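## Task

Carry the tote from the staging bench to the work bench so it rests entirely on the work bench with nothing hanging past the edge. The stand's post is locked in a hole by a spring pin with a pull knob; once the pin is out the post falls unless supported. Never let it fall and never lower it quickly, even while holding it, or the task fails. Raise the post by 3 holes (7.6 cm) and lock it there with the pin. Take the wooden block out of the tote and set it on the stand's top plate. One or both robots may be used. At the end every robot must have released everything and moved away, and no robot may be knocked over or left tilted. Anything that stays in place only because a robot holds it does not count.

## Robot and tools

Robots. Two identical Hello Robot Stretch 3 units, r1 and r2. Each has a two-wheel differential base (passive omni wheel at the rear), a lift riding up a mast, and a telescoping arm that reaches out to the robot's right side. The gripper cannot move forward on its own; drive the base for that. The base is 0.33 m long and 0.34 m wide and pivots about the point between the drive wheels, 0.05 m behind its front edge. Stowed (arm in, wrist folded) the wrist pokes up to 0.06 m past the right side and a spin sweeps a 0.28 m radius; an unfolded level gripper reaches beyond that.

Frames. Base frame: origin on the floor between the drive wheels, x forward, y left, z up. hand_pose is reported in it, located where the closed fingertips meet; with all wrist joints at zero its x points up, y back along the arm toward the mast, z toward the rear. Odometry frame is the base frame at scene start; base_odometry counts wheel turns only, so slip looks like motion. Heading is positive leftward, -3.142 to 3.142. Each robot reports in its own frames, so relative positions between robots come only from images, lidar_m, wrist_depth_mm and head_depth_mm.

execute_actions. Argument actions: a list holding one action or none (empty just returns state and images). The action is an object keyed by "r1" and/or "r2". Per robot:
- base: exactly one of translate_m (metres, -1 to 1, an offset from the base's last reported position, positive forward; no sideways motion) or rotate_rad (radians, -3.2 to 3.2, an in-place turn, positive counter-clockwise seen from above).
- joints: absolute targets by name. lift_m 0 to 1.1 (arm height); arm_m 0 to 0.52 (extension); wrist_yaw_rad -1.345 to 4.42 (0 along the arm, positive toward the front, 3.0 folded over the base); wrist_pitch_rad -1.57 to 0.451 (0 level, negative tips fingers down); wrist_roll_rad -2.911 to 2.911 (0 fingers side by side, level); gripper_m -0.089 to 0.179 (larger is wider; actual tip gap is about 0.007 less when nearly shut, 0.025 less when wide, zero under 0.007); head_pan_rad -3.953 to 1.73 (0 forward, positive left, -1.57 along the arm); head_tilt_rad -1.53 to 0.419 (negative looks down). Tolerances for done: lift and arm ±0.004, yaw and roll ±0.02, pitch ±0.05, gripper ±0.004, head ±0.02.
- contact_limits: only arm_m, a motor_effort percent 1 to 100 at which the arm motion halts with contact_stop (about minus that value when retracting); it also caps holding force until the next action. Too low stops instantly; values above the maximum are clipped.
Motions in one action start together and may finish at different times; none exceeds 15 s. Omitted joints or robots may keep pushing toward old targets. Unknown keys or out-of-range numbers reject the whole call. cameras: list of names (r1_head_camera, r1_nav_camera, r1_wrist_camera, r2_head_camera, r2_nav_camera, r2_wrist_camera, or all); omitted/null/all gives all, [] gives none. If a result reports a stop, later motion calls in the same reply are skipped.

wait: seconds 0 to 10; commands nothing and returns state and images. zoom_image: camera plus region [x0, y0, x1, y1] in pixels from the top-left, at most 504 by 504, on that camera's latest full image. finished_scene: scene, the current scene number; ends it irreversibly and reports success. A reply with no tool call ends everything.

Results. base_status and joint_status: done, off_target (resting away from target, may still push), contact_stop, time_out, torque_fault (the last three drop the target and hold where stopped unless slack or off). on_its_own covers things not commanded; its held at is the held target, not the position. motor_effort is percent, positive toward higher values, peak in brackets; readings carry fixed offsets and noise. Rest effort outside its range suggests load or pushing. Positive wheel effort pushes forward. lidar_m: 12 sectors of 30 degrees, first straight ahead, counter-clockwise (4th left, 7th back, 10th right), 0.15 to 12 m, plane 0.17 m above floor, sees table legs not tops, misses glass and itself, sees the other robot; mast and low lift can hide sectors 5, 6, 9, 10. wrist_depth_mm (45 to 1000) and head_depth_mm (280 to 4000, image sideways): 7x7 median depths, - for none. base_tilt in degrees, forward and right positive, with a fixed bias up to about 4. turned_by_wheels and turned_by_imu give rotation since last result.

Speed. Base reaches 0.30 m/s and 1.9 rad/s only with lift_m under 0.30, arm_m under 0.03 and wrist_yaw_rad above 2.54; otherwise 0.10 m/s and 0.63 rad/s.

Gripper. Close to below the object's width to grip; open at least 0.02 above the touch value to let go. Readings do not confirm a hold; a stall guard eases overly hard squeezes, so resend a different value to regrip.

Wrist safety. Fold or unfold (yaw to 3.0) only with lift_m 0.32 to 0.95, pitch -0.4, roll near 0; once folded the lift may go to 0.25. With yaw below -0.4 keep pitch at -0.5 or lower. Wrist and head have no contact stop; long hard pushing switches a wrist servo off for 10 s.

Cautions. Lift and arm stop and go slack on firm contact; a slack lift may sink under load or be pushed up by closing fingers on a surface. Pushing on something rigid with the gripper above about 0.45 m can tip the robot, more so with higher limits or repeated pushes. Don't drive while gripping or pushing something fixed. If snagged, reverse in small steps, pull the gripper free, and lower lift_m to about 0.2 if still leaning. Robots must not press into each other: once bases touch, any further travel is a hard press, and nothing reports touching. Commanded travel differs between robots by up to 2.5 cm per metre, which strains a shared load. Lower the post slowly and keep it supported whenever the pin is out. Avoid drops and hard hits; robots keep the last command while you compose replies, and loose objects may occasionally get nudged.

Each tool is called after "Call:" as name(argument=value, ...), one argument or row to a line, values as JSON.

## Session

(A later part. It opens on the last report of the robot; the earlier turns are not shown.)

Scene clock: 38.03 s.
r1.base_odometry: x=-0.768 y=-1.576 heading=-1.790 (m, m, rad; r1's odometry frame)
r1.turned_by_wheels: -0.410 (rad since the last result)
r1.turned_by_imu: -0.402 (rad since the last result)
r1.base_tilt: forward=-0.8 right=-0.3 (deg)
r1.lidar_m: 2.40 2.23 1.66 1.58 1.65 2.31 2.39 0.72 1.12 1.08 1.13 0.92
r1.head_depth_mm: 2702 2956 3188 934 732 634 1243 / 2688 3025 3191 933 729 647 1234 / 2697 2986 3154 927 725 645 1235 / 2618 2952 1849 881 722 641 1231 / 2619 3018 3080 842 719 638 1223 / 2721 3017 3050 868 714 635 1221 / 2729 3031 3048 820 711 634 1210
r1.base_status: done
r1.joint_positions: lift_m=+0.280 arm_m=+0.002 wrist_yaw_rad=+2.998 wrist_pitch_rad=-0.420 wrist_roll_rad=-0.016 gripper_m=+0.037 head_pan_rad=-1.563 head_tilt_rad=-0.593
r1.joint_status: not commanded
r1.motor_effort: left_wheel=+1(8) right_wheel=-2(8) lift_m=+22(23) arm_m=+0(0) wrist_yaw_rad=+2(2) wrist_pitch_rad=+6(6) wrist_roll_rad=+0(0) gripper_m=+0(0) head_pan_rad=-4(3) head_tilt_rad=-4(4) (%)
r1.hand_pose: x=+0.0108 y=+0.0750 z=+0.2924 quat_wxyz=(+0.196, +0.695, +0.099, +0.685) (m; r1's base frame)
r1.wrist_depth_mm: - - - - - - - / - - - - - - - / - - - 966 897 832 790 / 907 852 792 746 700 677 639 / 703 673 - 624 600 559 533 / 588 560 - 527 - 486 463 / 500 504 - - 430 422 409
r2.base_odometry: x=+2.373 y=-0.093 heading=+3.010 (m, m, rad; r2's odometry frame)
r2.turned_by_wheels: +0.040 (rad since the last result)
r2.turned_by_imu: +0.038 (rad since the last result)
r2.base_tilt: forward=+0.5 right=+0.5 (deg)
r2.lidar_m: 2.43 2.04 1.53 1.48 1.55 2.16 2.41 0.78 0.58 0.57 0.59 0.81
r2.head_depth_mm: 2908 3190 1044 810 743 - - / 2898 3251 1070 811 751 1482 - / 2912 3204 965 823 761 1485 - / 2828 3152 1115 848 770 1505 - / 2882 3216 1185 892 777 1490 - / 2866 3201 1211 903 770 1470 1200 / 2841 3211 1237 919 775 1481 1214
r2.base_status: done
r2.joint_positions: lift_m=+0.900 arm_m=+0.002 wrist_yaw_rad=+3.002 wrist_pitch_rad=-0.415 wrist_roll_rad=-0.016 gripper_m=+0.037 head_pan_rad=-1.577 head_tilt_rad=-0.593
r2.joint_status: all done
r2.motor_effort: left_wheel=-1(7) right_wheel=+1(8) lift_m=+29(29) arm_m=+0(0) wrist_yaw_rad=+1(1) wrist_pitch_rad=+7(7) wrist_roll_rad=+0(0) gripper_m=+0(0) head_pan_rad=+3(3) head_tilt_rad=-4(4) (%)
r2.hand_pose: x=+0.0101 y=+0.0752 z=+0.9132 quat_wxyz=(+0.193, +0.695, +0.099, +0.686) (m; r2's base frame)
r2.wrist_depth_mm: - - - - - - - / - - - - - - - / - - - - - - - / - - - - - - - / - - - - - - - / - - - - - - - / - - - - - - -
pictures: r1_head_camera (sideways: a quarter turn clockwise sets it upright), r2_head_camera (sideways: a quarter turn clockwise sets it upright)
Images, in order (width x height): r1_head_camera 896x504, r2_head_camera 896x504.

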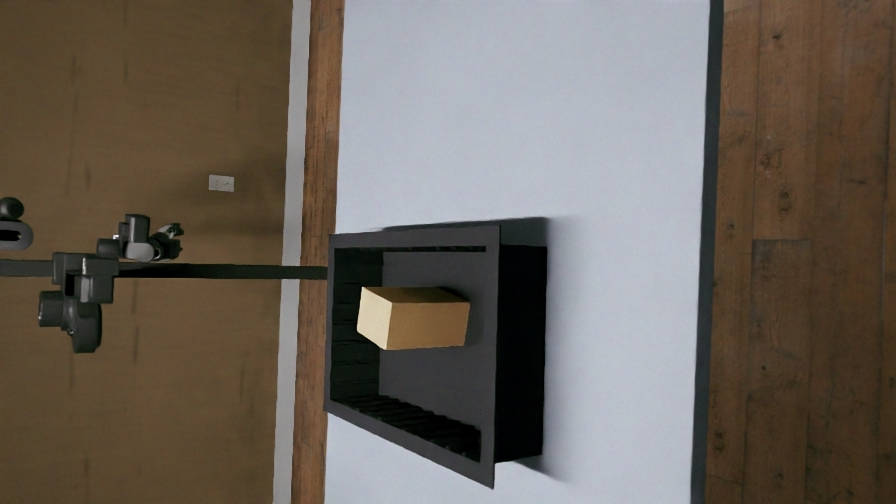

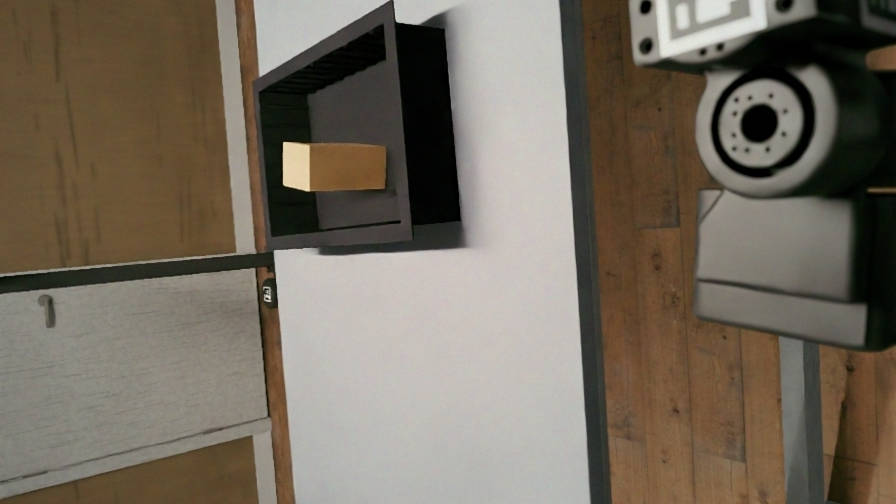

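Call:
execute_actions(
  actions=[
    {"r2":{"base":{"translate_m":-0.09},"joints":{"wrist_yaw_rad":0,"lift_m":0.95}}},
  ],
  cameras=["r2_head_camera"],
)

Call:
execute_actions(
  actions=[
    {"r2":{"joints":{"lift_m":1.08,"wrist_pitch_rad":-1.4,"wrist_roll_rad":0,"gripper_m":0.12,"arm_m":0.45}}},
  ],
  cameras=["r2_wrist_camera","r2_head_camera"],
)

Scene clock: 40.93 s.
r1.base_odometry: x=-0.768 y=-1.576 heading=-1.790 (m, m, rad; r1's odometry frame)
r1.turned_by_wheels: +0.000 (rad since the last result)
r1.turned_by_imu: +0.001 (rad since the last result)
r1.base_tilt: forward=-0.9 right=-0.4 (deg)
r1.lidar_m: 2.40 2.24 1.65 1.57 1.65 2.31 2.38 0.72 1.12 1.08 1.13 0.92
r1.head_depth_mm: 2686 2970 3159 937 731 633 1242 / 2703 3026 3159 931 729 646 1237 / 2706 2994 3102 928 725 645 1233 / 2731 2993 3124 879 720 642 1222 / 1467 2967 1870 843 716 639 1222 / 2715 3015 3042 872 712 635 1222 / 2723 3029 3023 819 708 634 1217
r1.base_status: not commanded
r1.joint_positions: lift_m=+0.280 arm_m=+0.002 wrist_yaw_rad=+2.998 wrist_pitch_rad=-0.420 wrist_roll_rad=-0.016 gripper_m=+0.037 head_pan_rad=-1.563 head_tilt_rad=-0.593
r1.joint_status: not commanded
r1.motor_effort: left_wheel=+2(2) right_wheel=-1(2) lift_m=+22(22) arm_m=+0(1) wrist_yaw_rad=+1(3) wrist_pitch_rad=+6(6) wrist_roll_rad=+0(0) gripper_m=+0(0) head_pan_rad=-3(2) head_tilt_rad=-4(5) (%)
r1.hand_pose: x=+0.0108 y=+0.0750 z=+0.2924 quat_wxyz=(+0.196, +0.695, +0.099, +0.685) (m; r1's base frame)
r1.wrist_depth_mm: - - - - - - - / - - - - - - - / - - - 940 880 828 799 / 900 854 782 749 705 675 637 / 705 675 - 617 599 556 539 / 587 564 - 531 - 483 463 / 499 492 - - 431 422 410
r2.base_odometry: x=+2.462 y=-0.105 heading=+3.010 (m, m, rad; r2's odometry frame)
r2.turned_by_wheels: +0.000 (rad since the last result)
r2.turned_by_imu: +0.000 (rad since the last result)
r2.base_tilt: forward=+0.5 right=+0.5 (deg)
r2.lidar_m: 2.52 2.05 1.53 1.48 1.55 2.17 2.31 0.78 0.58 0.56 0.59 0.82
r2.head_depth_mm: 2891 3230 1099 841 - - - / 2901 3227 1033 825 723 - - / 2876 3229 1093 828 - - - / 2905 3264 1061 822 781 1436 1159 / 2842 3143 1140 861 761 1449 1193 / 2875 3197 1211 902 766 1469 1199 / 2869 3197 1234 920 778 1480 1207
r2.base_status: done
r2.joint_positions: lift_m=+0.950 arm_m=+0.002 wrist_yaw_rad=+0.004 wrist_pitch_rad=-0.415 wrist_roll_rad=-0.016 gripper_m=+0.037 head_pan_rad=-1.577 head_tilt_rad=-0.593
r2.joint_status: all done
r2.motor_effort: left_wheel=-1(4) right_wheel=+2(2) lift_m=+29(29) arm_m=-1(0) wrist_yaw_rad=-3(5) wrist_pitch_rad=+7(7) wrist_roll_rad=+0(0) gripper_m=+0(0) head_pan_rad=+3(1) head_tilt_rad=-3(3) (%)
r2.hand_pose: x=-0.0207 y=-0.3721 z=+0.9632 quat_wxyz=(+0.698, +0.148, -0.686, -0.144) (m; r2's base frame)
r2.wrist_depth_mm: - - - - - - - / - - - 836 995 - - / 717 717 687 673 654 745 750 / 553 553 564 550 549 569 569 / 444 451 461 457 472 458 463 / - - - - 414 416 423 / - - - - - - -
pictures: r2_head_camera (sideways: a quarter turn clockwise sets it upright)
Images, in order (width x height): r2_head_camera 896x504.

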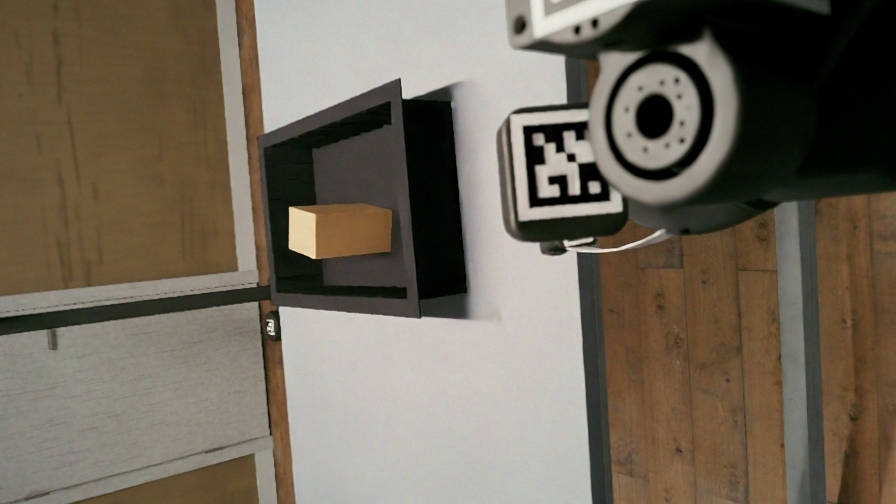

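Scene clock: 45.40 s.
r1.base_odometry: x=-0.768 y=-1.576 heading=-1.790 (m, m, rad; r1's odometry frame)
r1.turned_by_wheels: +0.000 (rad since the last result)
r1.turned_by_imu: +0.001 (rad since the last result)
r1.base_tilt: forward=-1.0 right=-0.4 (deg)
r1.lidar_m: 2.41 2.23 1.65 1.58 1.65 2.31 2.40 0.72 1.12 1.08 1.13 0.92
r1.head_depth_mm: 2707 2982 3202 938 731 634 1238 / 2703 2961 3167 931 728 647 1237 / 2700 3021 3127 926 724 644 1229 / 2684 2962 3096 879 721 640 1224 / 897 2921 1862 843 715 638 1220 / 2728 3068 3057 871 713 635 1227 / 2727 3006 3009 816 710 632 1207
r1.base_status: not commanded
r1.joint_positions: lift_m=+0.280 arm_m=+0.002 wrist_yaw_rad=+2.998 wrist_pitch_rad=-0.420 wrist_roll_rad=-0.016 gripper_m=+0.037 head_pan_rad=-1.563 head_tilt_rad=-0.593
r1.joint_status: not commanded
r1.motor_effort: left_wheel=+2(2) right_wheel=-2(2) lift_m=+22(22) arm_m=+0(0) wrist_yaw_rad=+2(2) wrist_pitch_rad=+6(6) wrist_roll_rad=+0(0) gripper_m=+0(0) head_pan_rad=-4(3) head_tilt_rad=-4(4) (%)
r1.hand_pose: x=+0.0108 y=+0.0750 z=+0.2924 quat_wxyz=(+0.196, +0.695, +0.099, +0.685) (m; r1's base frame)
r1.wrist_depth_mm: - - - - - - - / - - - - - - - / - - - 937 892 841 784 / 907 841 780 736 707 671 641 / 711 669 - 623 604 561 537 / 580 557 - 525 - 484 462 / 500 493 - - 432 422 408
r2.base_odometry: x=+2.462 y=-0.105 heading=+3.010 (m, m, rad; r2's odometry frame)
r2.turned_by_wheels: +0.000 (rad since the last result)
r2.turned_by_imu: +0.000 (rad since the last result)
r2.base_tilt: forward=+0.5 right=+0.6 (deg)
r2.lidar_m: 2.52 2.05 1.53 1.49 1.55 2.17 2.31 0.78 0.58 0.56 0.59 0.82
r2.head_depth_mm: 2950 3263 1094 840 743 1385 1153 / 2882 3211 1059 824 752 1409 1165 / - 3252 1094 822 762 1420 1167 / 2874 3133 965 824 770 1437 1160 / 2803 3143 1139 858 759 1453 1187 / 2859 3208 1205 906 767 1465 1202 / 2881 3194 1234 918 776 1488 1206
r2.base_status: not commanded
r2.joint_positions: lift_m=+1.080 arm_m=+0.450 wrist_yaw_rad=+0.002 wrist_pitch_rad=-1.398 wrist_roll_rad=-0.004 gripper_m=+0.120 head_pan_rad=-1.577 head_tilt_rad=-0.593
r2.joint_status: all done
r2.motor_effort: left_wheel=-1(1) right_wheel=+2(2) lift_m=+29(26) arm_m=+6(6) wrist_yaw_rad=-1(4) wrist_pitch_rad=+0(7) wrist_roll_rad=+1(1) gripper_m=+0(84) head_pan_rad=+3(2) head_tilt_rad=-3(4) (%)
r2.hand_pose: x=-0.0216 y=-0.6149 z=+0.9620 quat_wxyz=(+0.543, +0.456, -0.539, -0.454) (m; r2's base frame)
r2.wrist_depth_mm: 363 365 326 358 360 320 365 / 366 368 285 360 361 316 362 / 368 364 361 365 359 361 360 / 368 367 367 363 367 367 363 / 368 367 368 368 365 361 364 / - - - - - 372 365 / - - - - - - -
pictures: r2_head_camera (sideways: a quarter turn clockwise sets it upright), r2_wrist_camera
Images, in order (width x height): r2_head_camera 896x504, r2_wrist_camera 644x364.

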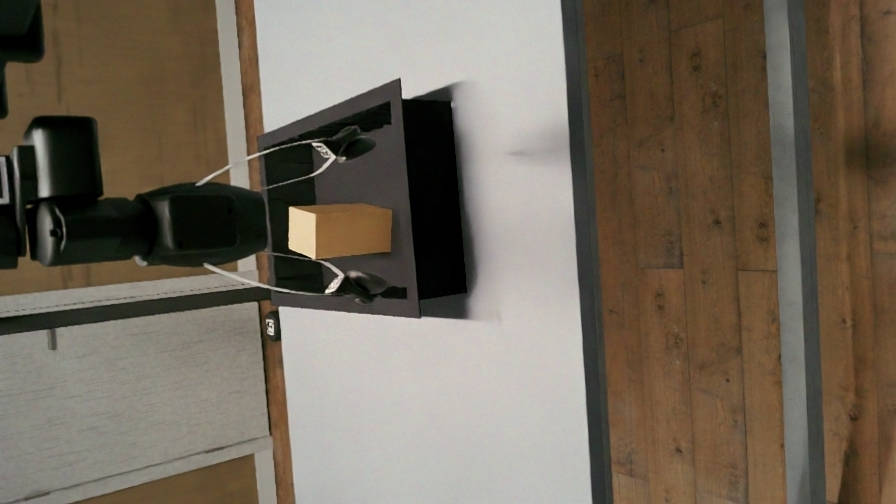

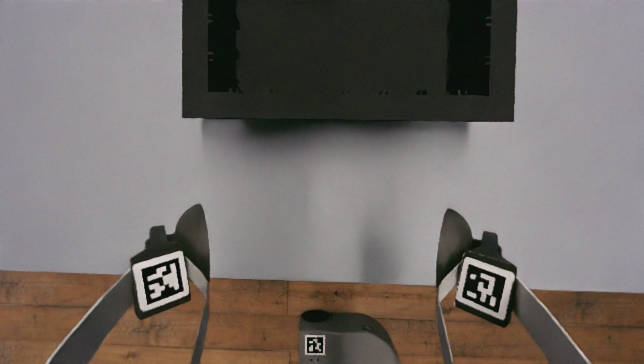

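Call:
execute_actions(
  actions=[
    {"r2":{"joints":{"arm_m":0.1}},"r1":{"base":{"translate_m":0.1},"joints":{"lift_m":0.9}}},
  ],
  cameras=[],
)

Call:
execute_actions(
  actions=[
    {"r1":{"joints":{"wrist_yaw_rad":0,"lift_m":1.0}}},
  ],
  cameras=[],
)

Call:
execute_actions(
  actions=[
    {"r1":{"joints":{"lift_m":1.09,"wrist_pitch_rad":-1.4,"wrist_roll_rad":0,"gripper_m":0.12,"arm_m":0.5}}},
  ],
  cameras=["r1_wrist_camera","r1_head_camera"],
)

Scene clock: 53.50 s.
r1.base_odometry: x=-0.789 y=-1.674 heading=-1.790 (m, m, rad; r1's odometry frame)
r1.turned_by_wheels: +0.000 (rad since the last result)
r1.turned_by_imu: +0.002 (rad since the last result)
r1.base_tilt: forward=-0.8 right=-0.5 (deg)
r1.lidar_m: 2.30 2.23 1.66 1.58 1.65 2.32 2.49 0.80 1.12 1.09 1.13 0.83
r1.head_depth_mm: 2685 3000 3127 936 732 - - / 2692 2989 3187 930 729 645 - / 2687 3002 3138 879 725 627 - / 1238 2944 1864 847 720 623 - / 2715 2992 3060 877 717 620 - / 2757 3038 3044 874 715 635 1257 / 2726 3069 3011 902 710 635 1214
r1.base_status: done
r1.joint_positions: lift_m=+0.900 arm_m=+0.002 wrist_yaw_rad=+2.998 wrist_pitch_rad=-0.420 wrist_roll_rad=-0.016 gripper_m=+0.037 head_pan_rad=-1.563 head_tilt_rad=-0.593
r1.joint_status: all done
r1.motor_effort: left_wheel=+1(10) right_wheel=-1(7) lift_m=+32(33) arm_m=+0(0) wrist_yaw_rad=+2(2) wrist_pitch_rad=+6(6) wrist_roll_rad=+0(0) gripper_m=-1(1) head_pan_rad=-4(4) head_tilt_rad=-4(4) (%)
r1.hand_pose: x=+0.0108 y=+0.0750 z=+0.9120 quat_wxyz=(+0.196, +0.695, +0.099, +0.685) (m; r1's base frame)
r1.wrist_depth_mm: - - - - - - - / - - - - - - - / - - - - - - - / - - - - - - - / - - - - - - - / - - - - - - - / - - - - - - -
r2.base_odometry: x=+2.462 y=-0.105 heading=+3.010 (m, m, rad; r2's odometry frame)
r2.turned_by_wheels: +0.000 (rad since the last result)
r2.turned_by_imu: -0.001 (rad since the last result)
r2.base_tilt: forward=+0.6 right=+0.5 (deg)
r2.lidar_m: 2.52 2.06 1.53 1.48 1.55 2.16 2.31 0.78 0.58 0.56 0.59 0.82
r2.head_depth_mm: - - - 840 744 1362 1154 / - - - - - 1404 1165 / - - - - - 1417 1168 / 1480 3145 1111 824 783 1398 1160 / 1475 3215 1137 860 757 1418 1193 / 2858 3196 1209 904 767 1466 1201 / 2859 3197 1230 918 779 1482 1210
r2.base_status: not commanded
r2.joint_positions: lift_m=+1.080 arm_m=+0.100 wrist_yaw_rad=+0.002 wrist_pitch_rad=-1.399 wrist_roll_rad=-0.004 gripper_m=+0.120 head_pan_rad=-1.577 head_tilt_rad=-0.593
r2.joint_status: all done
r2.motor_effort: left_wheel=-1(1) right_wheel=+2(1) lift_m=+29(29) arm_m=-5(6) wrist_yaw_rad=-1(1) wrist_pitch_rad=+0(1) wrist_roll_rad=+2(2) gripper_m=+0(0) head_pan_rad=+3(2) head_tilt_rad=-4(3) (%)
r2.hand_pose: x=-0.0216 y=-0.2655 z=+0.9620 quat_wxyz=(+0.543, +0.456, -0.539, -0.454) (m; r2's base frame)
r2.wrist_depth_mm: - - - - - - - / - - - - - - 958 / - - - - - - - / - - - - - - - / - - - - - - - / - - - - - - - / - - - - - - -
pictures: none
No camera images: the call's "cameras" was empty. Leave "cameras" out to get every camera's image.

Scene clock: 56.00 s.
r1.base_odometry: x=-0.789 y=-1.674 heading=-1.790 (m, m, rad; r1's odometry frame)
r1.turned_by_wheels: +0.000 (rad since the last result)
r1.turned_by_imu: +0.001 (rad since the last result)
r1.base_tilt: forward=-1.0 right=-0.4 (deg)
r1.lidar_m: 2.31 2.23 1.65 1.58 1.65 2.31 2.49 0.80 1.12 1.08 1.13 0.84
r1.head_depth_mm: 2703 2989 3189 - - - - / 2705 2994 3151 972 - - - / 2710 2994 3149 1000 - - - / 1236 2971 1858 828 - - 1226 / 2753 3013 3092 877 716 638 1224 / 2740 3004 3070 875 713 634 1212 / 2711 3043 3022 900 708 634 1212
r1.base_status: not commanded
r1.joint_positions: lift_m=+1.000 arm_m=+0.002 wrist_yaw_rad=+0.003 wrist_pitch_rad=-0.420 wrist_roll_rad=-0.016 gripper_m=+0.037 head_pan_rad=-1.563 head_tilt_rad=-0.593
r1.joint_status: all done
r1.motor_effort: left_wheel=+1(2) right_wheel=-2(2) lift_m=+32(33) arm_m=+1(0) wrist_yaw_rad=-3(4) wrist_pitch_rad=+6(6) wrist_roll_rad=+0(0) gripper_m=-1(0) head_pan_rad=-4(2) head_tilt_rad=-5(4) (%)
r1.hand_pose: x=-0.0209 y=-0.3710 z=+1.0121 quat_wxyz=(+0.697, +0.150, -0.686, -0.145) (m; r1's base frame)
r1.wrist_depth_mm: - - - - - - - / - - - - - - - / - - 880 761 751 758 695 / 806 749 679 617 602 605 572 / 629 599 541 464 482 505 484 / 522 495 486 460 - 440 418 / 448 434 409 399 390 378 365
r2.base_odometry: x=+2.462 y=-0.105 heading=+3.010 (m, m, rad; r2's odometry frame)
r2.turned_by_wheels: +0.000 (rad since the last result)
r2.turned_by_imu: +0.000 (rad since the last result)
r2.base_tilt: forward=+0.5 right=+0.6 (deg)
r2.lidar_m: 2.51 2.06 1.53 1.48 1.55 2.17 2.31 0.78 0.58 0.56 0.59 0.82
r2.head_depth_mm: - - - 840 742 1353 1155 / - - - - - 1406 1164 / - - - - - 1420 1170 / 1262 3185 1108 825 785 1405 1164 / 2850 3211 1136 856 760 1422 1190 / 2838 3185 1207 904 770 1457 1202 / 2831 3196 1239 917 776 1476 1217
r2.base_status: not commanded
r2.joint_positions: lift_m=+1.080 arm_m=+0.100 wrist_yaw_rad=+0.002 wrist_pitch_rad=-1.399 wrist_roll_rad=-0.004 gripper_m=+0.120 head_pan_rad=-1.577 head_tilt_rad=-0.593
r2.joint_status: not commanded
r2.motor_effort: left_wheel=-1(1) right_wheel=+2(2) lift_m=+29(29) arm_m=-5(5) wrist_yaw_rad=-1(1) wrist_pitch_rad=+0(0) wrist_roll_rad=+2(2) gripper_m=+0(1) head_pan_rad=+3(2) head_tilt_rad=-5(4) (%)
r2.hand_pose: x=-0.0216 y=-0.2655 z=+0.9620 quat_wxyz=(+0.543, +0.456, -0.539, -0.454) (m; r2's base frame)
r2.wrist_depth_mm: - - - - - - - / - - - - - - 939 / - - - - - - - / - - - - - - - / - - - - - - - / - - - - - - - / - - - - - - -
pictures: none
No camera images: the call's "cameras" was empty. Leave "cameras" out to get every camera's image.

Scene clock: 60.83 s.
r1.base_odometry: x=-0.789 y=-1.674 heading=-1.790 (m, m, rad; r1's odometry frame)
r1.turned_by_wheels: +0.000 (rad since the last result)
r1.turned_by_imu: +0.001 (rad since the last result)
r1.base_tilt: forward=-1.0 right=-0.4 (deg)
r1.lidar_m: 2.31 2.23 1.65 1.58 1.65 2.31 2.49 0.80 1.12 1.08 1.13 0.84
r1.head_depth_mm: 2766 2970 3181 936 732 648 1239 / 2724 3004 3163 930 728 647 1234 / - 3002 3118 878 725 644 1234 / 1222 1723 1817 844 722 642 1223 / 2704 3004 3065 875 717 638 1218 / 2741 3031 3057 873 712 635 1218 / 2735 3048 3023 903 707 633 1211
r1.base_status: not commanded
r1.joint_positions: lift_m=+1.090 arm_m=+0.500 wrist_yaw_rad=+0.001 wrist_pitch_rad=-1.398 wrist_roll_rad=-0.003 gripper_m=+0.120 head_pan_rad=-1.563 head_tilt_rad=-0.593
r1.joint_status: all done
r1.motor_effort: left_wheel=+2(1) right_wheel=-3(1) lift_m=+32(33) arm_m=+5(11) wrist_yaw_rad=+0(3) wrist_pitch_rad=+0(5) wrist_roll_rad=+1(3) gripper_m=+0(91) head_pan_rad=-3(3) head_tilt_rad=-4(4) (%)
r1.hand_pose: x=-0.0216 y=-0.6648 z=+0.9719 quat_wxyz=(+0.542, +0.456, -0.540, -0.455) (m; r1's base frame)
r1.wrist_depth_mm: 382 326 372 250 332 368 363 / 379 318 374 251 353 365 363 / 380 328 372 322 368 365 362 / 381 320 374 369 366 366 364 / 382 378 371 368 365 325 364 / 384 380 365 332 294 282 363 / 379 379 373 371 369 371 365
r2.base_odometry: x=+2.462 y=-0.105 heading=+3.010 (m, m, rad; r2's odometry frame)
r2.turned_by_wheels: +0.000 (rad since the last result)
r2.turned_by_imu: +0.000 (rad since the last result)
r2.base_tilt: forward=+0.6 right=+0.7 (deg)
r2.lidar_m: 2.52 2.05 1.53 1.48 1.55 2.17 2.31 0.78 0.58 0.56 0.59 0.82
r2.head_depth_mm: - - - 841 742 1359 1156 / - - - - - 1399 1164 / - - - - - 1424 1164 / 1202 3083 1109 825 783 1401 1161 / 2850 3209 1132 859 758 1426 1190 / 2888 3197 1208 905 766 1459 1198 / 2848 3207 1235 922 777 1479 1210
r2.base_status: not commanded
r2.joint_positions: lift_m=+1.080 arm_m=+0.100 wrist_yaw_rad=+0.002 wrist_pitch_rad=-1.399 wrist_roll_rad=-0.004 gripper_m=+0.120 head_pan_rad=-1.577 head_tilt_rad=-0.593
r2.joint_status: not commanded
r2.motor_effort: left_wheel=-1(1) right_wheel=+2(2) lift_m=+29(29) arm_m=-5(5) wrist_yaw_rad=-2(1) wrist_pitch_rad=-1(0) wrist_roll_rad=+2(2) gripper_m=+0(0) head_pan_rad=+2(2) head_tilt_rad=-4(4) (%)
r2.hand_pose: x=-0.0216 y=-0.2655 z=+0.9620 quat_wxyz=(+0.543, +0.456, -0.539, -0.454) (m; r2's base frame)
r2.wrist_depth_mm: - - - - - - - / - - - - - - 949 / - - - - - - - / - - - - - - - / - - - - - - - / - - - - - - - / - - - - - - -
pictures: r1_head_camera (sideways: a quarter turn clockwise sets it upright), r1_wrist_camera
Images, in order (width x height): r1_head_camera 896x504, r1_wrist_camera 644x364.

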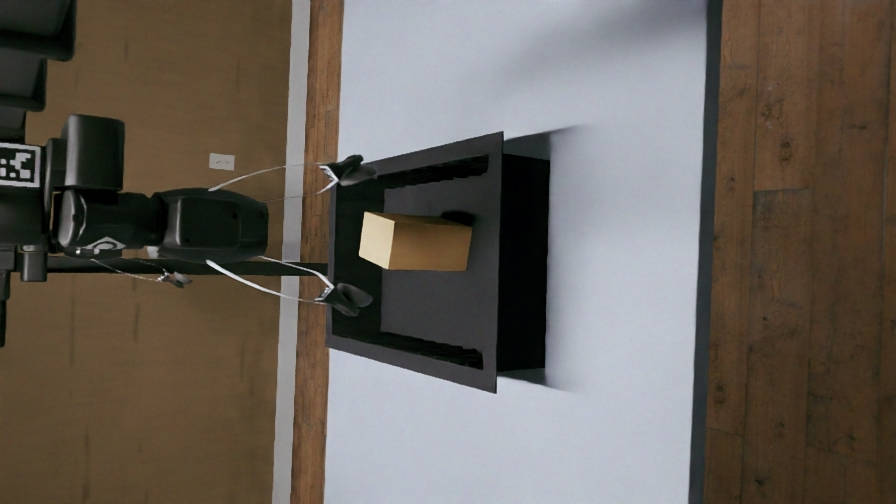

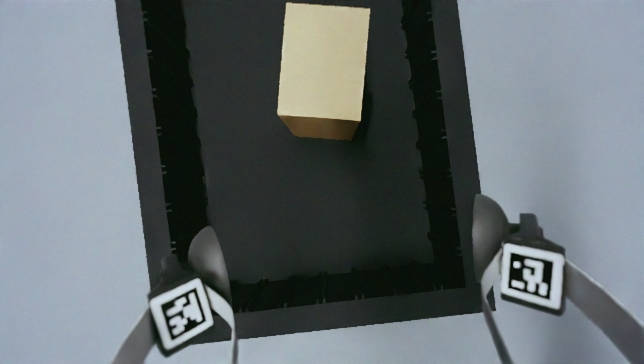

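Call:
execute_actions(
  actions=[
    {"r1":{"base":{"translate_m":0.018},"joints":{"wrist_pitch_rad":-1.0,"gripper_m":0.095,"arm_m":0.52,"lift_m":1.02}}},
  ],
  cameras=["r1_wrist_camera"],
)

Scene clock: 65.27 s.
r1.base_odometry: x=-0.793 y=-1.691 heading=-1.790 (m, m, rad; r1's odometry frame)
r1.turned_by_wheels: +0.000 (rad since the last result)
r1.turned_by_imu: +0.001 (rad since the last result)
r1.base_tilt: forward=-1.0 right=-0.5 (deg)
r1.lidar_m: 2.29 2.23 1.65 1.58 1.65 2.32 2.52 0.81 1.12 1.09 1.13 0.82
r1.head_depth_mm: 2660 - 3118 940 732 649 1241 / 2677 3098 3142 934 727 647 1237 / 2642 3097 3133 876 725 645 1234 / 1214 1775 1059 848 721 640 1226 / 2698 3037 3090 844 717 638 1223 / 2728 3028 3053 907 712 633 1218 / 2719 3041 3030 901 710 632 1215
r1.base_status: done
r1.joint_positions: lift_m=+1.020 arm_m=+0.520 wrist_yaw_rad=+0.001 wrist_pitch_rad=-1.012 wrist_roll_rad=-0.003 gripper_m=+0.095 head_pan_rad=-1.563 head_tilt_rad=-0.593
r1.joint_status: all done
r1.motor_effort: left_wheel=+2(7) right_wheel=-1(4) lift_m=+22(26) arm_m=+4(9) wrist_yaw_rad=+0(1) wrist_pitch_rad=+4(4) wrist_roll_rad=+1(1) gripper_m=+0(87) head_pan_rad=-3(4) head_tilt_rad=-4(4) (%)
r1.hand_pose: x=-0.0215 y=-0.7800 z=+0.9289 quat_wxyz=(+0.620, +0.344, -0.617, -0.342) (m; r1's base frame)
r1.wrist_depth_mm: 476 459 450 437 314 413 401 / 439 427 332 349 347 379 380 / 406 394 377 376 363 295 356 / 381 365 357 354 345 276 335 / 360 344 336 329 210 240 316 / 339 329 - 311 198 - 303 / 321 313 303 299 291 255 247
r2.base_odometry: x=+2.462 y=-0.105 heading=+3.010 (m, m, rad; r2's odometry frame)
r2.turned_by_wheels: +0.000 (rad since the last result)
r2.turned_by_imu: +0.000 (rad since the last result)
r2.base_tilt: forward=+0.5 right=+0.6 (deg)
r2.lidar_m: 2.52 2.05 1.53 1.48 1.55 2.17 2.31 0.78 0.58 0.56 0.59 0.82
r2.head_depth_mm: - - - 843 741 1362 1151 / - - - - - 1404 1163 / - - - - - 1415 1172 / 841 3097 1107 824 784 1405 1163 / 2897 3200 1141 857 759 1425 1193 / 2860 3203 1206 907 769 1459 1201 / 2827 3167 1233 920 776 1471 1212
r2.base_status: not commanded
r2.joint_positions: lift_m=+1.080 arm_m=+0.100 wrist_yaw_rad=+0.002 wrist_pitch_rad=-1.399 wrist_roll_rad=-0.004 gripper_m=+0.120 head_pan_rad=-1.577 head_tilt_rad=-0.593
r2.joint_status: not commanded
r2.motor_effort: left_wheel=-1(1) right_wheel=+1(2) lift_m=+29(29) arm_m=-5(5) wrist_yaw_rad=-1(2) wrist_pitch_rad=+0(1) wrist_roll_rad=+2(2) gripper_m=+0(0) head_pan_rad=+3(2) head_tilt_rad=-5(3) (%)
r2.hand_pose: x=-0.0216 y=-0.2655 z=+0.9620 quat_wxyz=(+0.543, +0.456, -0.539, -0.454) (m; r2's base frame)
r2.wrist_depth_mm: - - - - - - - / - - - - - - 950 / - - - - - - - / - - - - - - - / - - - - - - - / - - - - - - - / - - - - - - -
pictures: r1_wrist_camera
Images, in order (width x height): r1_wrist_camera 644x364.

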